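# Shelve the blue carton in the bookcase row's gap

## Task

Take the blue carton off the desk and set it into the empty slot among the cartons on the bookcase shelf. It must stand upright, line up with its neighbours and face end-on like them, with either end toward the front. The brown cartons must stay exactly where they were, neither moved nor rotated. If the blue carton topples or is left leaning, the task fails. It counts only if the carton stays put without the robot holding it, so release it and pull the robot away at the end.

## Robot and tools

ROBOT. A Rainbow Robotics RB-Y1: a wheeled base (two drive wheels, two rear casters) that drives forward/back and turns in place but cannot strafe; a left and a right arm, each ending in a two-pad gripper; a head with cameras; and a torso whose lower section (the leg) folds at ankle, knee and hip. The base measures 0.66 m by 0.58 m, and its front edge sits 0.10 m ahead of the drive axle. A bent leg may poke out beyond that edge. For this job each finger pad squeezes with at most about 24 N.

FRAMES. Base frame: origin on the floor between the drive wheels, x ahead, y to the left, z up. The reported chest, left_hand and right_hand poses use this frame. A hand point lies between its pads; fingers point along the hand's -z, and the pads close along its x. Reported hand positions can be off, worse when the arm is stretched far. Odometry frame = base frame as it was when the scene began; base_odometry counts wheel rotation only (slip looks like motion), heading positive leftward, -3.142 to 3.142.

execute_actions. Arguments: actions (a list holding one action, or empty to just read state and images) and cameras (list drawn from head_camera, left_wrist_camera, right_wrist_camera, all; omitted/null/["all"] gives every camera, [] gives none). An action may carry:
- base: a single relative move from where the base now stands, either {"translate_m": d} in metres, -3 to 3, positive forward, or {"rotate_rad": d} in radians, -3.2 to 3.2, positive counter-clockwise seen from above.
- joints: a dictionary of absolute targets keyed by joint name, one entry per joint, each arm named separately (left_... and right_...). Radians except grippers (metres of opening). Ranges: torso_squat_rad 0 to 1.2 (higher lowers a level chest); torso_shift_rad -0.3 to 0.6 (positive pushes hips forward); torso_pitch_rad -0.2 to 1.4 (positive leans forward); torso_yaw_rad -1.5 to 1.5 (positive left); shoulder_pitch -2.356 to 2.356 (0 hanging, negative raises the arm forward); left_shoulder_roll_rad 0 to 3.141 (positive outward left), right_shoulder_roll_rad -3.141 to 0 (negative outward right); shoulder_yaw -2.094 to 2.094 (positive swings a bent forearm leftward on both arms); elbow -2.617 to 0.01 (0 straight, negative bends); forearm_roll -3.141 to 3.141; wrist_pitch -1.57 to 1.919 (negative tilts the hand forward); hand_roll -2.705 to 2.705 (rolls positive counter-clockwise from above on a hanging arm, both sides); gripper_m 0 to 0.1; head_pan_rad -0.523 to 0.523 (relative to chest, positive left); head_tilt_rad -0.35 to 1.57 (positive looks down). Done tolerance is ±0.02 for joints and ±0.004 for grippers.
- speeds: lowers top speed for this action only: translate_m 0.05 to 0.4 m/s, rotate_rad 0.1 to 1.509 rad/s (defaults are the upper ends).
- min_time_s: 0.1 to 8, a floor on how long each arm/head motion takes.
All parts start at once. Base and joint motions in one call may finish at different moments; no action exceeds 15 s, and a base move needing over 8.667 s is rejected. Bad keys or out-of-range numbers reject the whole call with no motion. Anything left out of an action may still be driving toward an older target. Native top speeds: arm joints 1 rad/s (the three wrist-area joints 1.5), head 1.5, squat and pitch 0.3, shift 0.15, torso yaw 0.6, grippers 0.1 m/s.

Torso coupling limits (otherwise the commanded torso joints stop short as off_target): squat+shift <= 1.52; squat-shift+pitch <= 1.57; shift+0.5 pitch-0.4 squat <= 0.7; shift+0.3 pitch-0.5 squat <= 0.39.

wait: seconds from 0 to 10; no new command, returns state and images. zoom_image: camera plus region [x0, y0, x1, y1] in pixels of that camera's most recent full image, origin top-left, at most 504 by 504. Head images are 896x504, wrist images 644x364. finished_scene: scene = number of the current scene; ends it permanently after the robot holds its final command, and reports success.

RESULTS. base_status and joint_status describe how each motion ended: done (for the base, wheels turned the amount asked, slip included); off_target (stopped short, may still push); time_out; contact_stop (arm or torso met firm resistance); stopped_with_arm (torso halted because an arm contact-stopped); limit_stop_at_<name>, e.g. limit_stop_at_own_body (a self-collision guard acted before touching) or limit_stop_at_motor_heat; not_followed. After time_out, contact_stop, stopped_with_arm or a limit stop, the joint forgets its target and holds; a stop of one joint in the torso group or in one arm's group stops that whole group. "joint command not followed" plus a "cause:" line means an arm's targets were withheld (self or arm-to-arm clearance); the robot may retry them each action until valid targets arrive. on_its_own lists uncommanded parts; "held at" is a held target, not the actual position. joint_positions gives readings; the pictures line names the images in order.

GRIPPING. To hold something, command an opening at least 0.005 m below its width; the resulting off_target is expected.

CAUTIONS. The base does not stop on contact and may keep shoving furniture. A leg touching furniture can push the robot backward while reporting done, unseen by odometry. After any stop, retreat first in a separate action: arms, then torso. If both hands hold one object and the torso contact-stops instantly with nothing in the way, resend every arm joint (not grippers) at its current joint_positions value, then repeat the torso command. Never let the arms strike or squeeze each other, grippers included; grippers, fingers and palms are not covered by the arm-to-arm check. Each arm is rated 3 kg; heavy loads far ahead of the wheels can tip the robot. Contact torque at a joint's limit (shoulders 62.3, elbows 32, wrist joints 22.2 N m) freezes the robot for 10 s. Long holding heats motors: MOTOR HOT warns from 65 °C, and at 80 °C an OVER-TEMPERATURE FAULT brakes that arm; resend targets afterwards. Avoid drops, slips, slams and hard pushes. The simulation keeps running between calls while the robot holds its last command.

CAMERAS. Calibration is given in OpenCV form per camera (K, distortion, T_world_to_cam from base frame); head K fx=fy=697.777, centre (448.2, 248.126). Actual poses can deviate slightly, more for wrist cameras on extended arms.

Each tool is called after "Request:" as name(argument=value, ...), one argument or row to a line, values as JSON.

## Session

Request:
execute_actions(
  actions=[],
  cameras=["head_camera"],
)

Scene clock: 0.00 s.
base_odometry: x=+0.000 y=+0.000 heading=+0.000 (m, m, rad; odometry frame)
base_status: not commanded
joint_positions: torso_squat_rad=+0.350 torso_shift_rad=+0.000 torso_pitch_rad=+0.000 torso_yaw_rad=+0.001 left_shoulder_pitch_rad=+0.008 left_shoulder_roll_rad=+0.055 left_shoulder_yaw_rad=+0.003 left_elbow_rad=-0.278 left_forearm_roll_rad=+0.041 left_wrist_pitch_rad=+0.012 left_hand_roll_rad=+0.037 left_gripper_m=+0.101 right_shoulder_pitch_rad=+0.054 right_shoulder_roll_rad=-0.012 right_shoulder_yaw_rad=-0.028 right_elbow_rad=-0.159 right_forearm_roll_rad=-0.055 right_wrist_pitch_rad=-0.054 right_hand_roll_rad=+0.034 right_gripper_m=+0.100 head_pan_rad=+0.000 head_tilt_rad=+0.399
joint_status: not commanded
chest: x=-0.2279 y=-0.0007 z=+1.2476 quat_wxyz=(+1.000, +0.001, +0.000, +0.000) (m; base frame)
left_hand: x=-0.1017 y=+0.2627 z=+0.5751 quat_wxyz=(+0.991, +0.023, -0.130, +0.038) (m; base frame)
right_hand: x=-0.1767 y=-0.2334 z=+0.5648 quat_wxyz=(+0.996, -0.009, -0.081, -0.032) (m; base frame)
pictures: head_camera
camera_calibration (this result's frames):
head_camera: T_world_to_cam=[[-0.0182052, -0.999806, 0.0075687, -0.0116244], [-0.380252, -0.0000776335, -0.924883, 1.31389], [0.924704, -0.0197157, -0.380176, 0.686745], [0, 0, 0, 1]] pos_world=[-0.135641, 0.00201947, 1.47636]
Images, in order (width x height): head_camera 896x504.

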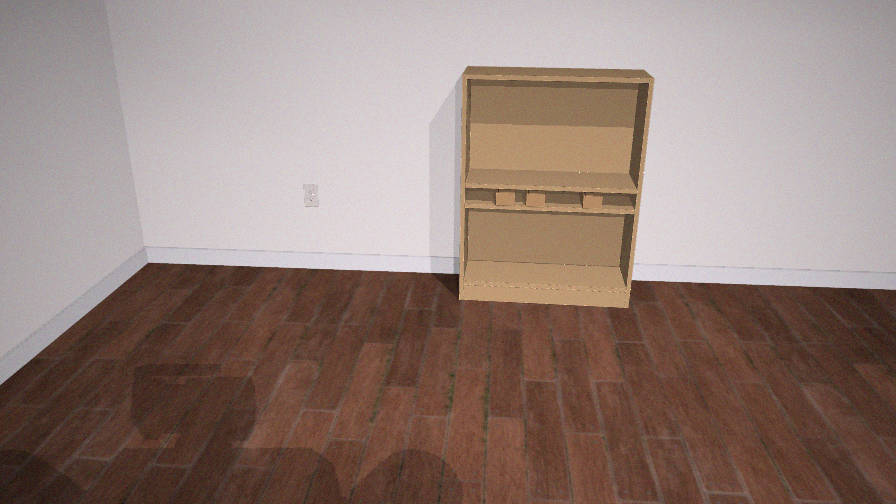

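Request:
execute_actions(
  actions=[
    {"base":{"rotate_rad":-1.1}},
  ],
  cameras=["head_camera"],
)

Request:
execute_actions(
  actions=[
    {"base":{"rotate_rad":-1.1}},
  ],
  cameras=["head_camera"],
)

Request:
execute_actions(
  actions=[
    {"base":{"rotate_rad":-1.1}},
  ],
  cameras=["head_camera"],
)

Request:
execute_actions(
  actions=[
    {"base":{"rotate_rad":-1.1}},
  ],
  cameras=["head_camera"],
)

Request:
execute_actions(
  actions=[
    {"base":{"rotate_rad":-1.1}},
  ],
  cameras=["head_camera"],
)

Scene clock: 11.53 s.
base_odometry: x=+0.000 y=+0.000 heading=-1.100 (m, m, rad; odometry frame)
base_status: done
joint_positions: torso_squat_rad=+0.350 torso_shift_rad=+0.000 torso_pitch_rad=+0.000 torso_yaw_rad=+0.001 left_shoulder_pitch_rad=+0.008 left_shoulder_roll_rad=+0.055 left_shoulder_yaw_rad=+0.003 left_elbow_rad=-0.278 left_forearm_roll_rad=+0.041 left_wrist_pitch_rad=+0.012 left_hand_roll_rad=+0.037 left_gripper_m=+0.101 right_shoulder_pitch_rad=+0.054 right_shoulder_roll_rad=-0.012 right_shoulder_yaw_rad=-0.028 right_elbow_rad=-0.159 right_forearm_roll_rad=-0.055 right_wrist_pitch_rad=-0.054 right_hand_roll_rad=+0.034 right_gripper_m=+0.100 head_pan_rad=+0.000 head_tilt_rad=+0.399
joint_status: not commanded
chest: x=-0.2279 y=-0.0007 z=+1.2476 quat_wxyz=(+1.000, +0.001, +0.000, +0.000) (m; base frame)
left_hand: x=-0.1017 y=+0.2627 z=+0.5751 quat_wxyz=(+0.991, +0.023, -0.130, +0.038) (m; base frame)
right_hand: x=-0.1767 y=-0.2334 z=+0.5648 quat_wxyz=(+0.996, -0.009, -0.081, -0.032) (m; base frame)
pictures: head_camera
camera_calibration (this result's frames):
head_camera: T_world_to_cam=[[-0.018205, -0.999805, 0.00758969, -0.0116302], [-0.380252, -0.0000971158, -0.924883, 1.31389], [0.924704, -0.0197235, -0.380176, 0.686745], [0, 0, 0, 1]] pos_world=[-0.13564, 0.00204468, 1.47636]
Images, in order (width x height): head_camera 896x504.

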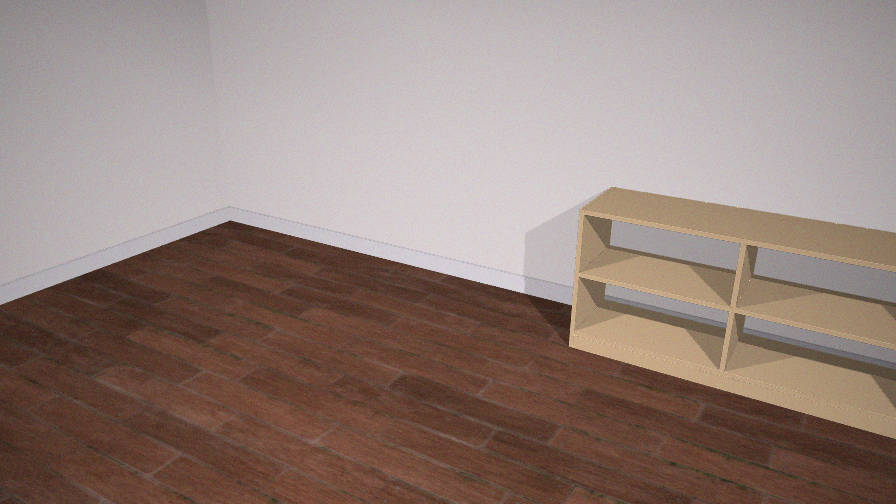

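Scene clock: 14.97 s.
base_odometry: x=+0.000 y=+0.000 heading=-2.199 (m, m, rad; odometry frame)
base_status: done
joint_positions: torso_squat_rad=+0.350 torso_shift_rad=+0.000 torso_pitch_rad=+0.000 torso_yaw_rad=+0.001 left_shoulder_pitch_rad=+0.008 left_shoulder_roll_rad=+0.055 left_shoulder_yaw_rad=+0.003 left_elbow_rad=-0.278 left_forearm_roll_rad=+0.041 left_wrist_pitch_rad=+0.012 left_hand_roll_rad=+0.037 left_gripper_m=+0.101 right_shoulder_pitch_rad=+0.054 right_shoulder_roll_rad=-0.012 right_shoulder_yaw_rad=-0.028 right_elbow_rad=-0.159 right_forearm_roll_rad=-0.055 right_wrist_pitch_rad=-0.054 right_hand_roll_rad=+0.034 right_gripper_m=+0.100 head_pan_rad=+0.000 head_tilt_rad=+0.399
joint_status: not commanded
chest: x=-0.2279 y=-0.0007 z=+1.2476 quat_wxyz=(+1.000, +0.001, +0.000, +0.000) (m; base frame)
left_hand: x=-0.1018 y=+0.2627 z=+0.5751 quat_wxyz=(+0.991, +0.023, -0.130, +0.038) (m; base frame)
right_hand: x=-0.1767 y=-0.2334 z=+0.5648 quat_wxyz=(+0.996, -0.009, -0.081, -0.032) (m; base frame)
pictures: head_camera
camera_calibration (this result's frames):
head_camera: T_world_to_cam=[[-0.0182049, -0.999806, 0.0075849, -0.0116286], [-0.380252, -0.0000926912, -0.924883, 1.31389], [0.924704, -0.0197216, -0.380176, 0.686746], [0, 0, 0, 1]] pos_world=[-0.13564, 0.00203918, 1.47636]
Images, in order (width x height): head_camera 896x504.

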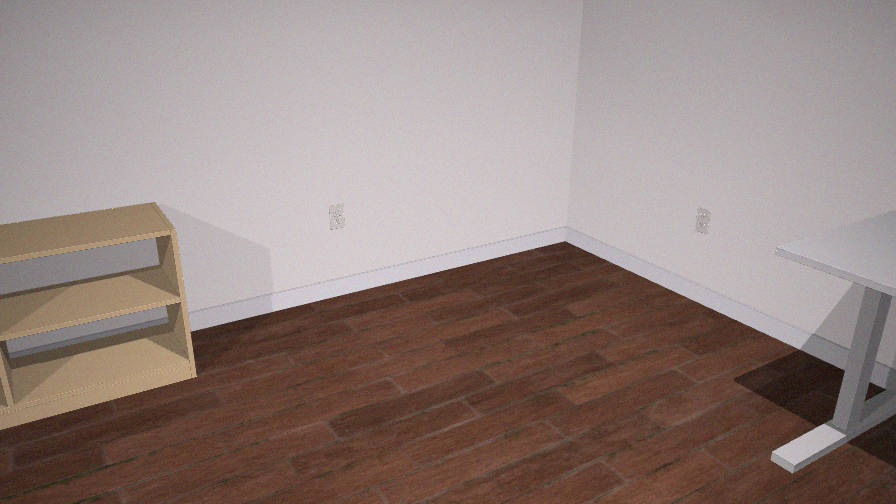

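Scene clock: 18.40 s.
base_odometry: x=+0.000 y=+0.000 heading=+2.984 (m, m, rad; odometry frame)
base_status: done
joint_positions: torso_squat_rad=+0.350 torso_shift_rad=+0.000 torso_pitch_rad=+0.000 torso_yaw_rad=+0.001 left_shoulder_pitch_rad=+0.008 left_shoulder_roll_rad=+0.055 left_shoulder_yaw_rad=+0.003 left_elbow_rad=-0.278 left_forearm_roll_rad=+0.041 left_wrist_pitch_rad=+0.012 left_hand_roll_rad=+0.037 left_gripper_m=+0.101 right_shoulder_pitch_rad=+0.054 right_shoulder_roll_rad=-0.012 right_shoulder_yaw_rad=-0.028 right_elbow_rad=-0.159 right_forearm_roll_rad=-0.055 right_wrist_pitch_rad=-0.054 right_hand_roll_rad=+0.034 right_gripper_m=+0.100 head_pan_rad=+0.000 head_tilt_rad=+0.399
joint_status: not commanded
chest: x=-0.2279 y=-0.0007 z=+1.2476 quat_wxyz=(+1.000, +0.001, +0.000, +0.000) (m; base frame)
left_hand: x=-0.1018 y=+0.2627 z=+0.5751 quat_wxyz=(+0.991, +0.023, -0.130, +0.038) (m; base frame)
right_hand: x=-0.1767 y=-0.2334 z=+0.5648 quat_wxyz=(+0.996, -0.009, -0.081, -0.032) (m; base frame)
pictures: head_camera
camera_calibration (this result's frames):
head_camera: T_world_to_cam=[[-0.0182052, -0.999806, 0.00758308, -0.011628], [-0.380252, -0.0000909201, -0.924883, 1.31389], [0.924704, -0.0197212, -0.380176, 0.686746], [0, 0, 0, 1]] pos_world=[-0.13564, 0.00203714, 1.47636]
Images, in order (width x height): head_camera 896x504.

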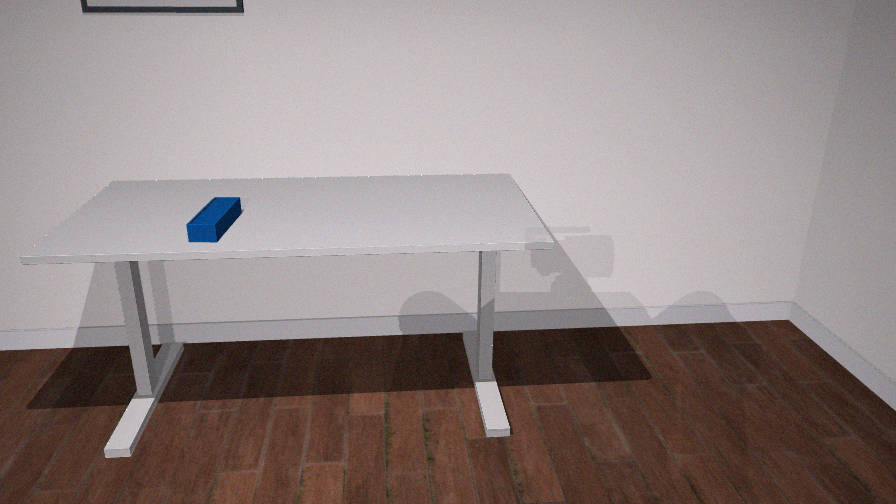

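Scene clock: 21.83 s.
base_odometry: x=+0.000 y=+0.000 heading=+1.885 (m, m, rad; odometry frame)
base_status: done
joint_positions: torso_squat_rad=+0.350 torso_shift_rad=+0.000 torso_pitch_rad=+0.000 torso_yaw_rad=+0.001 left_shoulder_pitch_rad=+0.008 left_shoulder_roll_rad=+0.055 left_shoulder_yaw_rad=+0.003 left_elbow_rad=-0.278 left_forearm_roll_rad=+0.041 left_wrist_pitch_rad=+0.012 left_hand_roll_rad=+0.037 left_gripper_m=+0.101 right_shoulder_pitch_rad=+0.054 right_shoulder_roll_rad=-0.012 right_shoulder_yaw_rad=-0.028 right_elbow_rad=-0.159 right_forearm_roll_rad=-0.055 right_wrist_pitch_rad=-0.054 right_hand_roll_rad=+0.034 right_gripper_m=+0.100 head_pan_rad=+0.000 head_tilt_rad=+0.399
joint_status: not commanded
chest: x=-0.2279 y=-0.0007 z=+1.2476 quat_wxyz=(+1.000, +0.001, +0.000, +0.000) (m; base frame)
left_hand: x=-0.1018 y=+0.2627 z=+0.5751 quat_wxyz=(+0.991, +0.023, -0.130, +0.038) (m; base frame)
right_hand: x=-0.1767 y=-0.2334 z=+0.5648 quat_wxyz=(+0.996, -0.009, -0.081, -0.032) (m; base frame)
pictures: head_camera
camera_calibration (this result's frames):
head_camera: T_world_to_cam=[[-0.0182049, -0.999806, 0.00758259, -0.0116277], [-0.380252, -0.0000905954, -0.924883, 1.31389], [0.924704, -0.0197207, -0.380176, 0.686745], [0, 0, 0, 1]] pos_world=[-0.13564, 0.00203667, 1.47636]
Images, in order (width x height): head_camera 896x504.

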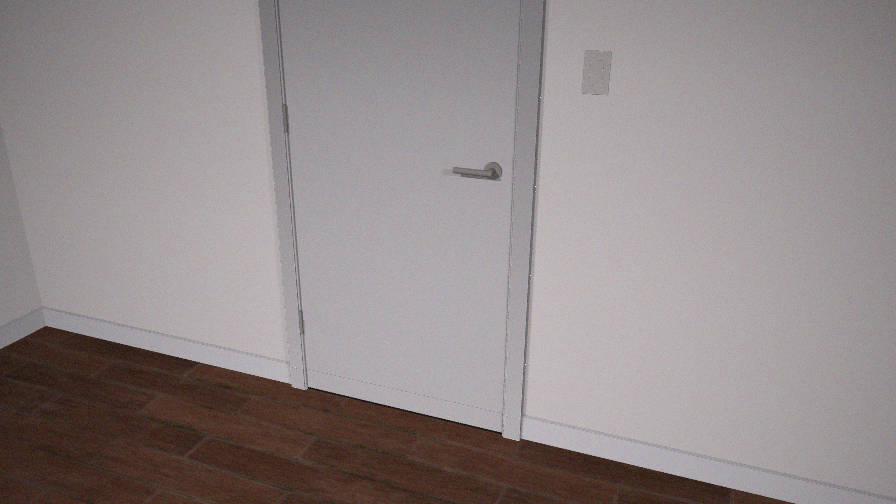

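Scene clock: 25.27 s.
base_odometry: x=+0.000 y=+0.000 heading=+0.785 (m, m, rad; odometry frame)
base_status: done
joint_positions: torso_squat_rad=+0.350 torso_shift_rad=+0.000 torso_pitch_rad=+0.000 torso_yaw_rad=+0.001 left_shoulder_pitch_rad=+0.008 left_shoulder_roll_rad=+0.055 left_shoulder_yaw_rad=+0.003 left_elbow_rad=-0.278 left_forearm_roll_rad=+0.041 left_wrist_pitch_rad=+0.012 left_hand_roll_rad=+0.037 left_gripper_m=+0.101 right_shoulder_pitch_rad=+0.054 right_shoulder_roll_rad=-0.012 right_shoulder_yaw_rad=-0.028 right_elbow_rad=-0.159 right_forearm_roll_rad=-0.055 right_wrist_pitch_rad=-0.054 right_hand_roll_rad=+0.034 right_gripper_m=+0.100 head_pan_rad=+0.000 head_tilt_rad=+0.399
joint_status: not commanded
chest: x=-0.2279 y=-0.0007 z=+1.2476 quat_wxyz=(+1.000, +0.001, +0.000, +0.000) (m; base frame)
left_hand: x=-0.1018 y=+0.2627 z=+0.5751 quat_wxyz=(+0.991, +0.023, -0.130, +0.038) (m; base frame)
right_hand: x=-0.1767 y=-0.2334 z=+0.5648 quat_wxyz=(+0.996, -0.009, -0.081, -0.032) (m; base frame)
pictures: head_camera
camera_calibration (this result's frames):
head_camera: T_world_to_cam=[[-0.0182051, -0.999806, 0.0075828, -0.0116277], [-0.380252, -0.000090706, -0.924883, 1.31389], [0.924704, -0.0197209, -0.380176, 0.686745], [0, 0, 0, 1]] pos_world=[-0.13564, 0.00203704, 1.47636]
Images, in order (width x height): head_camera 896x504.

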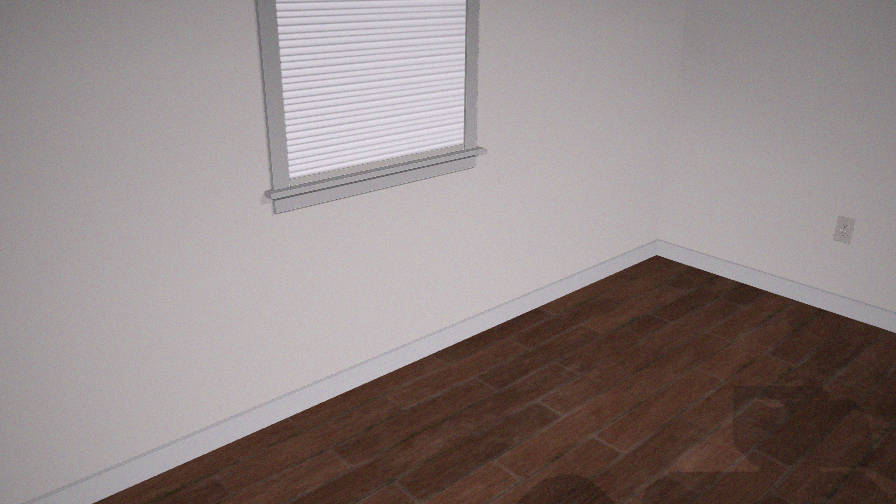

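Request:
execute_actions(
  actions=[
    {"base":{"rotate_rad":2.89},"joints":{"right_shoulder_pitch_rad":0.017,"right_shoulder_roll_rad":-0.12,"right_shoulder_yaw_rad":0.17,"right_elbow_rad":-1.57,"right_forearm_roll_rad":0.024,"right_wrist_pitch_rad":0,"right_hand_roll_rad":1.47,"left_shoulder_roll_rad":0.4,"torso_squat_rad":0.85,"head_tilt_rad":0.65}},
  ],
  cameras=[],
)

Request:
execute_actions(
  actions=[
    {"base":{"translate_m":1.19}},
  ],
  cameras=[],
)

Request:
execute_actions(
  actions=[
    {"base":{"rotate_rad":-0.59}},
  ],
  cameras=["head_camera"],
)

Scene clock: 37.90 s.
base_odometry: x=+0.000 y=+0.000 heading=-2.609 (m, m, rad; odometry frame)
base_status: done
joint_positions: torso_squat_rad=+0.850 torso_shift_rad=+0.000 torso_pitch_rad=-0.001 torso_yaw_rad=+0.001 left_shoulder_pitch_rad=+0.008 left_shoulder_roll_rad=+0.400 left_shoulder_yaw_rad=+0.003 left_elbow_rad=-0.279 left_forearm_roll_rad=+0.041 left_wrist_pitch_rad=+0.012 left_hand_roll_rad=+0.037 left_gripper_m=+0.101 right_shoulder_pitch_rad=+0.017 right_shoulder_roll_rad=-0.120 right_shoulder_yaw_rad=+0.170 right_elbow_rad=-1.570 right_forearm_roll_rad=+0.024 right_wrist_pitch_rad=+0.000 right_hand_roll_rad=+1.470 right_gripper_m=+0.100 head_pan_rad=+0.000 head_tilt_rad=+0.650
joint_status: all done
chest: x=-0.2281 y=-0.0006 z=+1.0519 quat_wxyz=(+1.000, +0.001, +0.000, +0.000) (m; base frame)
left_hand: x=-0.1023 y=+0.5142 z=+0.4381 quat_wxyz=(+0.972, +0.193, -0.134, +0.014) (m; base frame)
right_hand: x=+0.2774 y=-0.1728 z=+0.8082 quat_wxyz=(+0.455, -0.459, -0.521, +0.557) (m; base frame)
pictures: none
No camera images: the call's "cameras" was empty. Leave "cameras" out to get every camera's image.

Scene clock: 42.30 s.
base_odometry: x=-1.025 y=-0.605 heading=-2.608 (m, m, rad; odometry frame)
base_status: done
joint_positions: torso_squat_rad=+0.850 torso_shift_rad=+0.000 torso_pitch_rad=+0.000 torso_yaw_rad=+0.001 left_shoulder_pitch_rad=+0.008 left_shoulder_roll_rad=+0.400 left_shoulder_yaw_rad=+0.003 left_elbow_rad=-0.279 left_forearm_roll_rad=+0.041 left_wrist_pitch_rad=+0.012 left_hand_roll_rad=+0.037 left_gripper_m=+0.101 right_shoulder_pitch_rad=+0.017 right_shoulder_roll_rad=-0.120 right_shoulder_yaw_rad=+0.170 right_elbow_rad=-1.570 right_forearm_roll_rad=+0.024 right_wrist_pitch_rad=+0.000 right_hand_roll_rad=+1.470 right_gripper_m=+0.100 head_pan_rad=+0.000 head_tilt_rad=+0.650
joint_status: not commanded
chest: x=-0.2279 y=-0.0006 z=+1.0519 quat_wxyz=(+1.000, +0.001, +0.000, +0.000) (m; base frame)
left_hand: x=-0.1021 y=+0.5142 z=+0.4381 quat_wxyz=(+0.972, +0.193, -0.134, +0.014) (m; base frame)
right_hand: x=+0.2776 y=-0.1728 z=+0.8080 quat_wxyz=(+0.455, -0.459, -0.521, +0.558) (m; base frame)
pictures: none
No camera images: the call's "cameras" was empty. Leave "cameras" out to get every camera's image.

Scene clock: 44.80 s.
base_odometry: x=-1.025 y=-0.605 heading=+3.085 (m, m, rad; odometry frame)
base_status: done
joint_positions: torso_squat_rad=+0.850 torso_shift_rad=+0.000 torso_pitch_rad=+0.000 torso_yaw_rad=+0.001 left_shoulder_pitch_rad=+0.008 left_shoulder_roll_rad=+0.400 left_shoulder_yaw_rad=+0.003 left_elbow_rad=-0.279 left_forearm_roll_rad=+0.041 left_wrist_pitch_rad=+0.012 left_hand_roll_rad=+0.037 left_gripper_m=+0.101 right_shoulder_pitch_rad=+0.017 right_shoulder_roll_rad=-0.120 right_shoulder_yaw_rad=+0.170 right_elbow_rad=-1.570 right_forearm_roll_rad=+0.024 right_wrist_pitch_rad=+0.000 right_hand_roll_rad=+1.470 right_gripper_m=+0.100 head_pan_rad=+0.000 head_tilt_rad=+0.650
joint_status: not commanded
chest: x=-0.2279 y=-0.0006 z=+1.0519 quat_wxyz=(+1.000, +0.001, +0.000, +0.000) (m; base frame)
left_hand: x=-0.1022 y=+0.5142 z=+0.4381 quat_wxyz=(+0.972, +0.193, -0.134, +0.014) (m; base frame)
right_hand: x=+0.2776 y=-0.1728 z=+0.8080 quat_wxyz=(+0.455, -0.459, -0.521, +0.558) (m; base frame)
pictures: head_camera
camera_calibration (this result's frames):
head_camera: T_world_to_cam=[[-0.0153984, -0.999808, 0.0121336, -0.0151706], [-0.598023, -0.000516356, -0.801479, 0.93358], [0.801331, -0.0195976, -0.5979, 0.859524], [0, 0, 0, 1]] pos_world=[-0.130694, 0.00215902, 1.26234]
Images, in order (width x height): head_camera 896x504.

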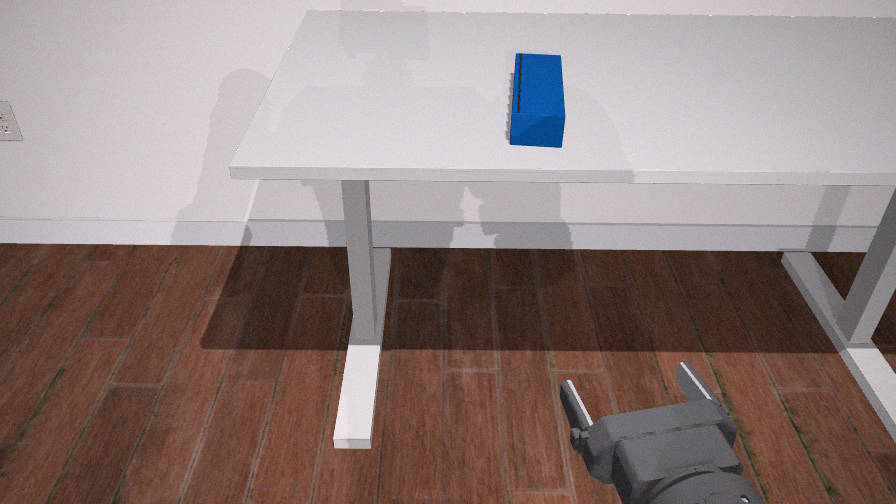

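Request:
execute_actions(
  actions=[
    {"base":{"rotate_rad":0.15},"joints":{"right_shoulder_roll_rad":-0.013,"right_shoulder_yaw_rad":0.045,"right_hand_roll_rad":1.57}},
  ],
  cameras=[],
)

Request:
execute_actions(
  actions=[
    {"base":{"translate_m":0.3}},
  ],
  cameras=[],
)

Request:
execute_actions(
  actions=[
    {"base":{"rotate_rad":-0.15}},
  ],
  cameras=[],
)

Request:
execute_actions(
  actions=[
    {"base":{"translate_m":0.35}},
  ],
  cameras=["head_camera","right_wrist_camera"],
)

Scene clock: 54.53 s.
base_odometry: x=-1.025 y=-0.605 heading=-3.048 (m, m, rad; odometry frame)
base_status: done
joint_positions: torso_squat_rad=+0.850 torso_shift_rad=+0.000 torso_pitch_rad=+0.000 torso_yaw_rad=+0.001 left_shoulder_pitch_rad=+0.008 left_shoulder_roll_rad=+0.400 left_shoulder_yaw_rad=+0.003 left_elbow_rad=-0.279 left_forearm_roll_rad=+0.041 left_wrist_pitch_rad=+0.012 left_hand_roll_rad=+0.037 left_gripper_m=+0.101 right_shoulder_pitch_rad=+0.017 right_shoulder_roll_rad=-0.013 right_shoulder_yaw_rad=+0.045 right_elbow_rad=-1.570 right_forearm_roll_rad=+0.024 right_wrist_pitch_rad=+0.000 right_hand_roll_rad=+1.570 right_gripper_m=+0.100 head_pan_rad=+0.000 head_tilt_rad=+0.650
joint_status: all done
chest: x=-0.2279 y=-0.0006 z=+1.0519 quat_wxyz=(+1.000, +0.001, +0.000, +0.000) (m; base frame)
left_hand: x=-0.1022 y=+0.5142 z=+0.4381 quat_wxyz=(+0.972, +0.193, -0.134, +0.014) (m; base frame)
right_hand: x=+0.2844 y=-0.2035 z=+0.8158 quat_wxyz=(+0.485, -0.494, -0.497, +0.523) (m; base frame)
pictures: none
No camera images: the call's "cameras" was empty. Leave "cameras" out to get every camera's image.

Scene clock: 56.73 s.
base_odometry: x=-1.323 y=-0.633 heading=-3.049 (m, m, rad; odometry frame)
base_status: done
joint_positions: torso_squat_rad=+0.850 torso_shift_rad=+0.000 torso_pitch_rad=+0.000 torso_yaw_rad=+0.001 left_shoulder_pitch_rad=+0.008 left_shoulder_roll_rad=+0.400 left_shoulder_yaw_rad=+0.003 left_elbow_rad=-0.279 left_forearm_roll_rad=+0.041 left_wrist_pitch_rad=+0.012 left_hand_roll_rad=+0.037 left_gripper_m=+0.101 right_shoulder_pitch_rad=+0.017 right_shoulder_roll_rad=-0.013 right_shoulder_yaw_rad=+0.045 right_elbow_rad=-1.570 right_forearm_roll_rad=+0.024 right_wrist_pitch_rad=+0.000 right_hand_roll_rad=+1.570 right_gripper_m=+0.100 head_pan_rad=+0.000 head_tilt_rad=+0.650
joint_status: not commanded
chest: x=-0.2278 y=-0.0006 z=+1.0519 quat_wxyz=(+1.000, +0.001, +0.000, +0.000) (m; base frame)
left_hand: x=-0.1022 y=+0.5142 z=+0.4381 quat_wxyz=(+0.972, +0.193, -0.134, +0.014) (m; base frame)
right_hand: x=+0.2845 y=-0.2035 z=+0.8158 quat_wxyz=(+0.485, -0.494, -0.497, +0.523) (m; base frame)
pictures: none
No camera images: the call's "cameras" was empty. Leave "cameras" out to get every camera's image.

Scene clock: 58.27 s.
base_odometry: x=-1.324 y=-0.633 heading=+3.084 (m, m, rad; odometry frame)
base_status: done
joint_positions: torso_squat_rad=+0.850 torso_shift_rad=+0.000 torso_pitch_rad=+0.000 torso_yaw_rad=+0.001 left_shoulder_pitch_rad=+0.008 left_shoulder_roll_rad=+0.400 left_shoulder_yaw_rad=+0.003 left_elbow_rad=-0.279 left_forearm_roll_rad=+0.041 left_wrist_pitch_rad=+0.012 left_hand_roll_rad=+0.037 left_gripper_m=+0.101 right_shoulder_pitch_rad=+0.017 right_shoulder_roll_rad=-0.013 right_shoulder_yaw_rad=+0.045 right_elbow_rad=-1.570 right_forearm_roll_rad=+0.024 right_wrist_pitch_rad=+0.000 right_hand_roll_rad=+1.570 right_gripper_m=+0.100 head_pan_rad=+0.000 head_tilt_rad=+0.650
joint_status: not commanded
chest: x=-0.2278 y=-0.0006 z=+1.0519 quat_wxyz=(+1.000, +0.001, +0.000, +0.000) (m; base frame)
left_hand: x=-0.1022 y=+0.5142 z=+0.4381 quat_wxyz=(+0.972, +0.193, -0.134, +0.014) (m; base frame)
right_hand: x=+0.2845 y=-0.2034 z=+0.8158 quat_wxyz=(+0.485, -0.494, -0.497, +0.523) (m; base frame)
pictures: none
No camera images: the call's "cameras" was empty. Leave "cameras" out to get every camera's image.

Scene clock: 60.57 s.
base_odometry: x=-1.673 y=-0.613 heading=+3.084 (m, m, rad; odometry frame)
base_status: done
joint_positions: torso_squat_rad=+0.850 torso_shift_rad=+0.000 torso_pitch_rad=+0.000 torso_yaw_rad=+0.001 left_shoulder_pitch_rad=+0.008 left_shoulder_roll_rad=+0.400 left_shoulder_yaw_rad=+0.003 left_elbow_rad=-0.279 left_forearm_roll_rad=+0.041 left_wrist_pitch_rad=+0.012 left_hand_roll_rad=+0.037 left_gripper_m=+0.101 right_shoulder_pitch_rad=+0.017 right_shoulder_roll_rad=-0.013 right_shoulder_yaw_rad=+0.045 right_elbow_rad=-1.570 right_forearm_roll_rad=+0.024 right_wrist_pitch_rad=+0.000 right_hand_roll_rad=+1.570 right_gripper_m=+0.100 head_pan_rad=+0.000 head_tilt_rad=+0.650
joint_status: not commanded
chest: x=-0.2279 y=-0.0006 z=+1.0519 quat_wxyz=(+1.000, +0.001, +0.000, +0.000) (m; base frame)
left_hand: x=-0.1022 y=+0.5142 z=+0.4381 quat_wxyz=(+0.972, +0.193, -0.134, +0.014) (m; base frame)
right_hand: x=+0.2845 y=-0.2034 z=+0.8158 quat_wxyz=(+0.485, -0.494, -0.497, +0.523) (m; base frame)
pictures: head_camera, right_wrist_camera
camera_calibration (this result's frames):
head_camera: T_world_to_cam=[[-0.0153963, -0.999808, 0.0121445, -0.0151761], [-0.598143, -0.000523362, -0.801389, 0.933499], [0.801241, -0.0196026, -0.59802, 0.859588], [0, 0, 0, 1]] pos_world=[-0.130605, 0.00216557, 1.26233]
right_wrist_camera: T_world_to_cam=[[0.031004, -0.994174, 0.103231, -0.298718], [-0.66311, -0.0977375, -0.742113, 0.805565], [0.747879, -0.045445, -0.662277, 0.403176], [0, 0, 0, 1]] pos_world=[0.241913, -0.199922, 0.895672]
Images, in order (width x height): head_camera 896x504, right_wrist_camera 644x364.

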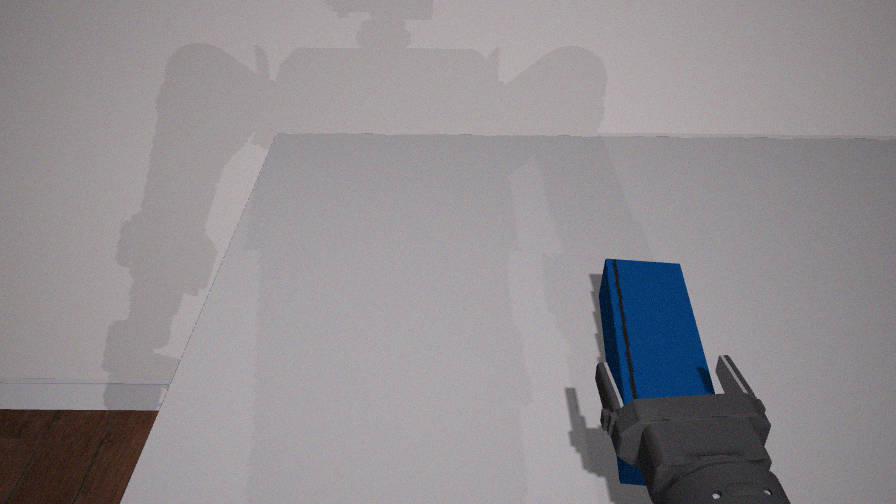

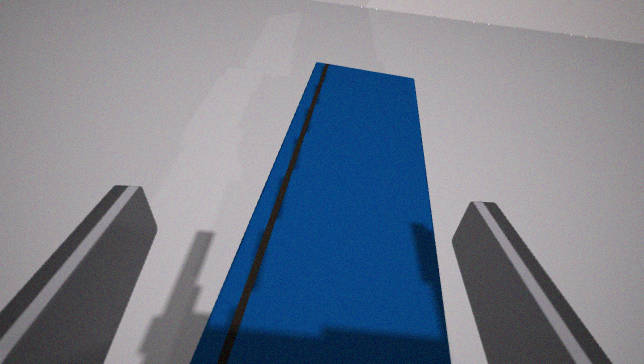

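Request:
execute_actions(
  actions=[
    {"base":{"translate_m":-0.05},"joints":{"right_shoulder_yaw_rad":0.038}},
  ],
  cameras=[],
)

Request:
execute_actions(
  actions=[
    {"joints":{"torso_squat_rad":0.96}},
  ],
  cameras=["right_wrist_camera"],
)

Request:
execute_actions(
  actions=[
    {"joints":{"right_gripper_m":0.06}},
  ],
  cameras=[],
)

Request:
execute_actions(
  actions=[
    {"joints":{"torso_squat_rad":0.85}},
  ],
  cameras=["head_camera","right_wrist_camera"],
)

Scene clock: 71.03 s.
base_odometry: x=-1.623 y=-0.616 heading=+3.084 (m, m, rad; odometry frame)
base_status: done
joint_positions: torso_squat_rad=+0.850 torso_shift_rad=+0.000 torso_pitch_rad=+0.000 torso_yaw_rad=+0.001 left_shoulder_pitch_rad=+0.008 left_shoulder_roll_rad=+0.400 left_shoulder_yaw_rad=+0.003 left_elbow_rad=-0.279 left_forearm_roll_rad=+0.041 left_wrist_pitch_rad=+0.012 left_hand_roll_rad=+0.037 left_gripper_m=+0.101 right_shoulder_pitch_rad=+0.017 right_shoulder_roll_rad=-0.013 right_shoulder_yaw_rad=+0.038 right_elbow_rad=-1.570 right_forearm_roll_rad=+0.024 right_wrist_pitch_rad=+0.000 right_hand_roll_rad=+1.570 right_gripper_m=+0.100 head_pan_rad=+0.000 head_tilt_rad=+0.650
joint_status: all done
chest: x=-0.2280 y=-0.0006 z=+1.0519 quat_wxyz=(+1.000, +0.001, +0.000, +0.000) (m; base frame)
left_hand: x=-0.1023 y=+0.5142 z=+0.4381 quat_wxyz=(+0.972, +0.193, -0.134, +0.014) (m; base frame)
right_hand: x=+0.2845 y=-0.2070 z=+0.8160 quat_wxyz=(+0.487, -0.496, -0.496, +0.521) (m; base frame)
pictures: none
No camera images: the call's "cameras" was empty. Leave "cameras" out to get every camera's image.

Scene clock: 72.17 s.
base_odometry: x=-1.623 y=-0.616 heading=+3.084 (m, m, rad; odometry frame)
base_status: not commanded
joint_positions: torso_squat_rad=+0.960 torso_shift_rad=+0.000 torso_pitch_rad=+0.000 torso_yaw_rad=+0.001 left_shoulder_pitch_rad=+0.008 left_shoulder_roll_rad=+0.400 left_shoulder_yaw_rad=+0.003 left_elbow_rad=-0.279 left_forearm_roll_rad=+0.041 left_wrist_pitch_rad=+0.012 left_hand_roll_rad=+0.037 left_gripper_m=+0.101 right_shoulder_pitch_rad=+0.017 right_shoulder_roll_rad=-0.013 right_shoulder_yaw_rad=+0.038 right_elbow_rad=-1.570 right_forearm_roll_rad=+0.024 right_wrist_pitch_rad=+0.000 right_hand_roll_rad=+1.570 right_gripper_m=+0.100 head_pan_rad=+0.000 head_tilt_rad=+0.650
joint_status: all done
chest: x=-0.2281 y=-0.0006 z=+0.9914 quat_wxyz=(+1.000, +0.001, +0.000, +0.000) (m; base frame)
left_hand: x=-0.1023 y=+0.5142 z=+0.3776 quat_wxyz=(+0.972, +0.193, -0.134, +0.014) (m; base frame)
right_hand: x=+0.2845 y=-0.2070 z=+0.7555 quat_wxyz=(+0.487, -0.496, -0.496, +0.521) (m; base frame)
pictures: right_wrist_camera
camera_calibration (this result's frames):
right_wrist_camera: T_world_to_cam=[[0.0240062, -0.994363, 0.103276, -0.294119], [-0.663438, -0.093125, -0.742414, 0.761739], [0.747846, -0.0506946, -0.661933, 0.361726], [0, 0, 0, 1]] pos_world=[0.241912, -0.203187, 0.83534]
Images, in order (width x height): right_wrist_camera 644x364.

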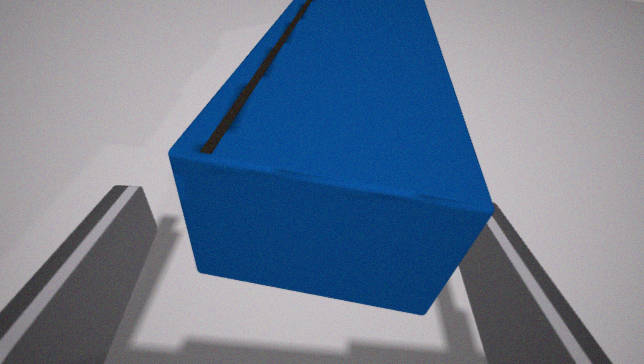

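Scene clock: 73.07 s.
base_odometry: x=-1.623 y=-0.616 heading=+3.084 (m, m, rad; odometry frame)
base_status: not commanded
joint_positions: torso_squat_rad=+0.960 torso_shift_rad=+0.000 torso_pitch_rad=+0.000 torso_yaw_rad=+0.001 left_shoulder_pitch_rad=+0.008 left_shoulder_roll_rad=+0.400 left_shoulder_yaw_rad=+0.003 left_elbow_rad=-0.279 left_forearm_roll_rad=+0.041 left_wrist_pitch_rad=+0.012 left_hand_roll_rad=+0.037 left_gripper_m=+0.101 right_shoulder_pitch_rad=+0.017 right_shoulder_roll_rad=-0.013 right_shoulder_yaw_rad=+0.038 right_elbow_rad=-1.570 right_forearm_roll_rad=+0.024 right_wrist_pitch_rad=+0.000 right_hand_roll_rad=+1.570 right_gripper_m=+0.085 head_pan_rad=+0.000 head_tilt_rad=+0.650
joint_status: right_gripper_m off_target (ended at +0.085, target +0.060)
chest: x=-0.2281 y=-0.0006 z=+0.9914 quat_wxyz=(+1.000, +0.001, +0.000, +0.000) (m; base frame)
left_hand: x=-0.1023 y=+0.5142 z=+0.3776 quat_wxyz=(+0.972, +0.193, -0.134, +0.014) (m; base frame)
right_hand: x=+0.2845 y=-0.2070 z=+0.7555 quat_wxyz=(+0.487, -0.496, -0.496, +0.521) (m; base frame)
pictures: none
No camera images: the call's "cameras" was empty. Leave "cameras" out to get every camera's image.

Scene clock: 74.20 s.
base_odometry: x=-1.623 y=-0.616 heading=+3.084 (m, m, rad; odometry frame)
base_status: not commanded
joint_positions: torso_squat_rad=+0.850 torso_shift_rad=+0.000 torso_pitch_rad=+0.000 torso_yaw_rad=+0.001 left_shoulder_pitch_rad=+0.008 left_shoulder_roll_rad=+0.400 left_shoulder_yaw_rad=+0.003 left_elbow_rad=-0.279 left_forearm_roll_rad=+0.041 left_wrist_pitch_rad=+0.012 left_hand_roll_rad=+0.037 left_gripper_m=+0.101 right_shoulder_pitch_rad=+0.017 right_shoulder_roll_rad=-0.013 right_shoulder_yaw_rad=+0.038 right_elbow_rad=-1.570 right_forearm_roll_rad=+0.024 right_wrist_pitch_rad=+0.000 right_hand_roll_rad=+1.570 right_gripper_m=+0.085 head_pan_rad=+0.000 head_tilt_rad=+0.650
joint_status: all done
chest: x=-0.2278 y=-0.0006 z=+1.0519 quat_wxyz=(+1.000, +0.001, +0.000, +0.000) (m; base frame)
left_hand: x=-0.1023 y=+0.5142 z=+0.4381 quat_wxyz=(+0.972, +0.193, -0.134, +0.014) (m; base frame)
right_hand: x=+0.2846 y=-0.2070 z=+0.8158 quat_wxyz=(+0.487, -0.496, -0.495, +0.521) (m; base frame)
pictures: head_camera, right_wrist_camera
camera_calibration (this result's frames):
head_camera: T_world_to_cam=[[-0.0153955, -0.999808, 0.012146, -0.0151769], [-0.598212, -0.000523393, -0.801337, 0.933438], [0.80119, -0.0196029, -0.598089, 0.859623], [0, 0, 0, 1]] pos_world=[-0.13056, 0.0021657, 1.26231]
right_wrist_camera: T_world_to_cam=[[0.0240576, -0.994363, 0.103264, -0.30038], [-0.663842, -0.093123, -0.742052, 0.806386], [0.747486, -0.0506993, -0.66234, 0.401963], [0, 0, 0, 1]] pos_world=[0.242078, -0.203214, 0.895635]
Images, in order (width x height): head_camera 896x504, right_wrist_camera 644x364.

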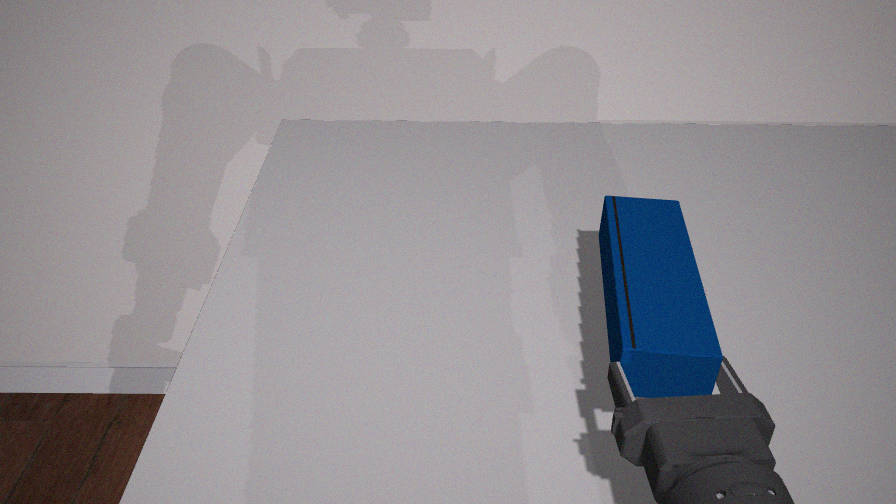

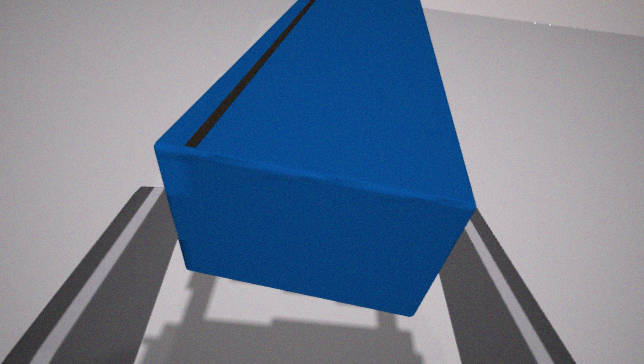

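Grip too shallow; regrasp deeper.

Request:
execute_actions(
  actions=[
    {"joints":{"torso_squat_rad":0.96}},
  ],
  cameras=[],
)

Request:
execute_actions(
  actions=[
    {"joints":{"right_gripper_m":0.1}},
  ],
  cameras=[],
)

Request:
execute_actions(
  actions=[
    {"base":{"translate_m":0.035},"speeds":{"translate_m":0.05}},
  ],
  cameras=[],
)

Request:
execute_actions(
  actions=[
    {"joints":{"right_gripper_m":0.06}},
  ],
  cameras=[],
)

Request:
execute_actions(
  actions=[
    {"joints":{"torso_squat_rad":0.85}},
  ],
  cameras=["right_wrist_camera"],
)

Request:
execute_actions(
  actions=[
    {"base":{"translate_m":-0.4}},
  ],
  cameras=[],
)

Request:
execute_actions(
  actions=[
    {"base":{"rotate_rad":3.14},"speeds":{"rotate_rad":0.8},"joints":{"head_tilt_rad":0.3}},
  ],
  cameras=["head_camera"],
)

Scene clock: 84.37 s.
base_odometry: x=-1.623 y=-0.616 heading=+3.084 (m, m, rad; odometry frame)
base_status: not commanded
joint_positions: torso_squat_rad=+0.960 torso_shift_rad=+0.000 torso_pitch_rad=+0.000 torso_yaw_rad=+0.001 left_shoulder_pitch_rad=+0.008 left_shoulder_roll_rad=+0.400 left_shoulder_yaw_rad=+0.003 left_elbow_rad=-0.279 left_forearm_roll_rad=+0.041 left_wrist_pitch_rad=+0.012 left_hand_roll_rad=+0.037 left_gripper_m=+0.101 right_shoulder_pitch_rad=+0.017 right_shoulder_roll_rad=-0.013 right_shoulder_yaw_rad=+0.038 right_elbow_rad=-1.570 right_forearm_roll_rad=+0.024 right_wrist_pitch_rad=+0.000 right_hand_roll_rad=+1.570 right_gripper_m=+0.085 head_pan_rad=+0.000 head_tilt_rad=+0.650
joint_status: all done
chest: x=-0.2281 y=-0.0006 z=+0.9914 quat_wxyz=(+1.000, +0.001, +0.000, +0.000) (m; base frame)
left_hand: x=-0.1023 y=+0.5142 z=+0.3776 quat_wxyz=(+0.972, +0.193, -0.134, +0.014) (m; base frame)
right_hand: x=+0.2845 y=-0.2070 z=+0.7555 quat_wxyz=(+0.487, -0.496, -0.496, +0.521) (m; base frame)
pictures: none
No camera images: the call's "cameras" was empty. Leave "cameras" out to get every camera's image.

Scene clock: 85.27 s.
base_odometry: x=-1.623 y=-0.616 heading=+3.084 (m, m, rad; odometry frame)
base_status: not commanded
joint_positions: torso_squat_rad=+0.960 torso_shift_rad=+0.000 torso_pitch_rad=+0.000 torso_yaw_rad=+0.001 left_shoulder_pitch_rad=+0.008 left_shoulder_roll_rad=+0.400 left_shoulder_yaw_rad=+0.003 left_elbow_rad=-0.279 left_forearm_roll_rad=+0.041 left_wrist_pitch_rad=+0.012 left_hand_roll_rad=+0.037 left_gripper_m=+0.101 right_shoulder_pitch_rad=+0.017 right_shoulder_roll_rad=-0.013 right_shoulder_yaw_rad=+0.038 right_elbow_rad=-1.570 right_forearm_roll_rad=+0.024 right_wrist_pitch_rad=+0.000 right_hand_roll_rad=+1.570 right_gripper_m=+0.100 head_pan_rad=+0.000 head_tilt_rad=+0.650
joint_status: all done
chest: x=-0.2281 y=-0.0006 z=+0.9914 quat_wxyz=(+1.000, +0.001, +0.000, +0.000) (m; base frame)
left_hand: x=-0.1023 y=+0.5142 z=+0.3776 quat_wxyz=(+0.972, +0.193, -0.134, +0.014) (m; base frame)
right_hand: x=+0.2845 y=-0.2070 z=+0.7555 quat_wxyz=(+0.487, -0.496, -0.496, +0.521) (m; base frame)
pictures: none
No camera images: the call's "cameras" was empty. Leave "cameras" out to get every camera's image.

Scene clock: 86.70 s.
base_odometry: x=-1.658 y=-0.614 heading=+3.084 (m, m, rad; odometry frame)
base_status: done
joint_positions: torso_squat_rad=+0.960 torso_shift_rad=+0.000 torso_pitch_rad=+0.000 torso_yaw_rad=+0.001 left_shoulder_pitch_rad=+0.008 left_shoulder_roll_rad=+0.400 left_shoulder_yaw_rad=+0.003 left_elbow_rad=-0.279 left_forearm_roll_rad=+0.041 left_wrist_pitch_rad=+0.012 left_hand_roll_rad=+0.037 left_gripper_m=+0.101 right_shoulder_pitch_rad=+0.017 right_shoulder_roll_rad=-0.013 right_shoulder_yaw_rad=+0.038 right_elbow_rad=-1.570 right_forearm_roll_rad=+0.024 right_wrist_pitch_rad=+0.000 right_hand_roll_rad=+1.570 right_gripper_m=+0.100 head_pan_rad=+0.000 head_tilt_rad=+0.650
joint_status: not commanded
chest: x=-0.2279 y=-0.0006 z=+0.9914 quat_wxyz=(+1.000, +0.001, +0.000, +0.000) (m; base frame)
left_hand: x=-0.1022 y=+0.5142 z=+0.3776 quat_wxyz=(+0.972, +0.193, -0.134, +0.014) (m; base frame)
right_hand: x=+0.2846 y=-0.2070 z=+0.7554 quat_wxyz=(+0.487, -0.496, -0.495, +0.521) (m; base frame)
pictures: none
No camera images: the call's "cameras" was empty. Leave "cameras" out to get every camera's image.

Scene clock: 87.60 s.
base_odometry: x=-1.658 y=-0.614 heading=+3.084 (m, m, rad; odometry frame)
base_status: not commanded
joint_positions: torso_squat_rad=+0.960 torso_shift_rad=+0.000 torso_pitch_rad=+0.000 torso_yaw_rad=+0.001 left_shoulder_pitch_rad=+0.008 left_shoulder_roll_rad=+0.400 left_shoulder_yaw_rad=+0.003 left_elbow_rad=-0.279 left_forearm_roll_rad=+0.041 left_wrist_pitch_rad=+0.012 left_hand_roll_rad=+0.037 left_gripper_m=+0.101 right_shoulder_pitch_rad=+0.017 right_shoulder_roll_rad=-0.013 right_shoulder_yaw_rad=+0.038 right_elbow_rad=-1.570 right_forearm_roll_rad=+0.024 right_wrist_pitch_rad=+0.000 right_hand_roll_rad=+1.570 right_gripper_m=+0.092 head_pan_rad=+0.000 head_tilt_rad=+0.650
joint_status: right_gripper_m off_target (ended at +0.092, target +0.060)
chest: x=-0.2279 y=-0.0006 z=+0.9914 quat_wxyz=(+1.000, +0.001, +0.000, +0.000) (m; base frame)
left_hand: x=-0.1022 y=+0.5142 z=+0.3776 quat_wxyz=(+0.972, +0.193, -0.134, +0.014) (m; base frame)
right_hand: x=+0.2846 y=-0.2070 z=+0.7554 quat_wxyz=(+0.487, -0.496, -0.495, +0.521) (m; base frame)
pictures: none
No camera images: the call's "cameras" was empty. Leave "cameras" out to get every camera's image.

Scene clock: 88.73 s.
base_odometry: x=-1.658 y=-0.614 heading=+3.084 (m, m, rad; odometry frame)
base_status: not commanded
joint_positions: torso_squat_rad=+0.850 torso_shift_rad=+0.000 torso_pitch_rad=+0.000 torso_yaw_rad=+0.001 left_shoulder_pitch_rad=+0.008 left_shoulder_roll_rad=+0.400 left_shoulder_yaw_rad=+0.003 left_elbow_rad=-0.279 left_forearm_roll_rad=+0.041 left_wrist_pitch_rad=+0.012 left_hand_roll_rad=+0.037 left_gripper_m=+0.101 right_shoulder_pitch_rad=+0.017 right_shoulder_roll_rad=-0.013 right_shoulder_yaw_rad=+0.038 right_elbow_rad=-1.570 right_forearm_roll_rad=+0.024 right_wrist_pitch_rad=+0.000 right_hand_roll_rad=+1.570 right_gripper_m=+0.092 head_pan_rad=+0.000 head_tilt_rad=+0.650
joint_status: all done
chest: x=-0.2278 y=-0.0006 z=+1.0519 quat_wxyz=(+1.000, +0.001, +0.000, +0.000) (m; base frame)
left_hand: x=-0.1023 y=+0.5142 z=+0.4381 quat_wxyz=(+0.972, +0.193, -0.134, +0.014) (m; base frame)
right_hand: x=+0.2846 y=-0.2070 z=+0.8158 quat_wxyz=(+0.487, -0.496, -0.495, +0.521) (m; base frame)
pictures: right_wrist_camera
camera_calibration (this result's frames):
right_wrist_camera: T_world_to_cam=[[0.0240468, -0.994363, 0.103264, -0.300382], [-0.663853, -0.0931149, -0.742043, 0.806378], [0.747476, -0.0507084, -0.66235, 0.401969], [0, 0, 0, 1]] pos_world=[0.242078, -0.20322, 0.89563]
Images, in order (width x height): right_wrist_camera 644x364.

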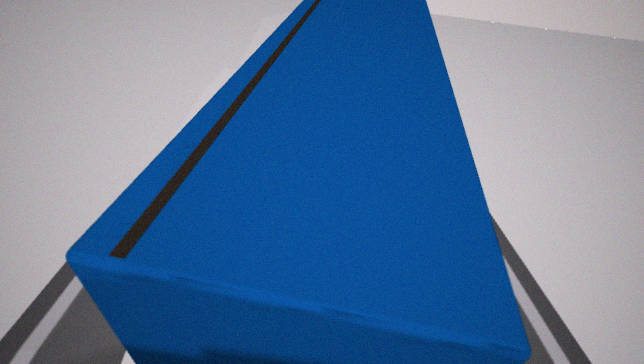

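Scene clock: 91.57 s.
base_odometry: x=-1.259 y=-0.637 heading=+3.083 (m, m, rad; odometry frame)
base_status: done
joint_positions: torso_squat_rad=+0.850 torso_shift_rad=+0.000 torso_pitch_rad=+0.000 torso_yaw_rad=+0.001 left_shoulder_pitch_rad=+0.008 left_shoulder_roll_rad=+0.400 left_shoulder_yaw_rad=+0.003 left_elbow_rad=-0.279 left_forearm_roll_rad=+0.041 left_wrist_pitch_rad=+0.012 left_hand_roll_rad=+0.037 left_gripper_m=+0.101 right_shoulder_pitch_rad=+0.017 right_shoulder_roll_rad=-0.013 right_shoulder_yaw_rad=+0.038 right_elbow_rad=-1.570 right_forearm_roll_rad=+0.024 right_wrist_pitch_rad=+0.000 right_hand_roll_rad=+1.570 right_gripper_m=+0.092 head_pan_rad=+0.000 head_tilt_rad=+0.650
joint_status: not commanded
chest: x=-0.2280 y=-0.0006 z=+1.0519 quat_wxyz=(+1.000, +0.001, +0.000, +0.000) (m; base frame)
left_hand: x=-0.1023 y=+0.5142 z=+0.4381 quat_wxyz=(+0.972, +0.193, -0.134, +0.014) (m; base frame)
right_hand: x=+0.2845 y=-0.2071 z=+0.8159 quat_wxyz=(+0.487, -0.496, -0.495, +0.521) (m; base frame)
pictures: none
No camera images: the call's "cameras" was empty. Leave "cameras" out to get every camera's image.

Scene clock: 97.53 s.
base_odometry: x=-1.259 y=-0.637 heading=-0.060 (m, m, rad; odometry frame)
base_status: done
joint_positions: torso_squat_rad=+0.850 torso_shift_rad=+0.000 torso_pitch_rad=+0.000 torso_yaw_rad=+0.001 left_shoulder_pitch_rad=+0.008 left_shoulder_roll_rad=+0.400 left_shoulder_yaw_rad=+0.003 left_elbow_rad=-0.279 left_forearm_roll_rad=+0.041 left_wrist_pitch_rad=+0.012 left_hand_roll_rad=+0.037 left_gripper_m=+0.101 right_shoulder_pitch_rad=+0.017 right_shoulder_roll_rad=-0.013 right_shoulder_yaw_rad=+0.038 right_elbow_rad=-1.570 right_forearm_roll_rad=+0.024 right_wrist_pitch_rad=+0.000 right_hand_roll_rad=+1.570 right_gripper_m=+0.092 head_pan_rad=+0.000 head_tilt_rad=+0.300
joint_status: all done
chest: x=-0.2280 y=-0.0006 z=+1.0519 quat_wxyz=(+1.000, +0.001, +0.000, +0.000) (m; base frame)
left_hand: x=-0.1023 y=+0.5142 z=+0.4381 quat_wxyz=(+0.972, +0.193, -0.134, +0.014) (m; base frame)
right_hand: x=+0.2845 y=-0.2071 z=+0.8159 quat_wxyz=(+0.487, -0.496, -0.495, +0.521) (m; base frame)
pictures: head_camera
camera_calibration (this result's frames):
head_camera: T_world_to_cam=[[-0.0189974, -0.999804, 0.0056494, -0.00778436], [-0.286912, 0.000038725, -0.957957, 1.19352], [0.957768, -0.0198196, -0.286857, 0.502398], [0, 0, 0, 1]] pos_world=[-0.138895, 0.00212829, 1.2875]
Images, in order (width x height): head_camera 896x504.

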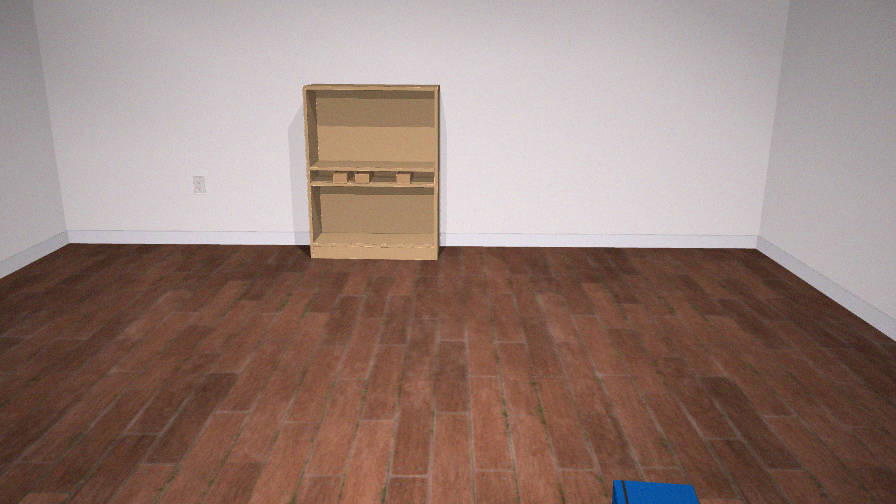

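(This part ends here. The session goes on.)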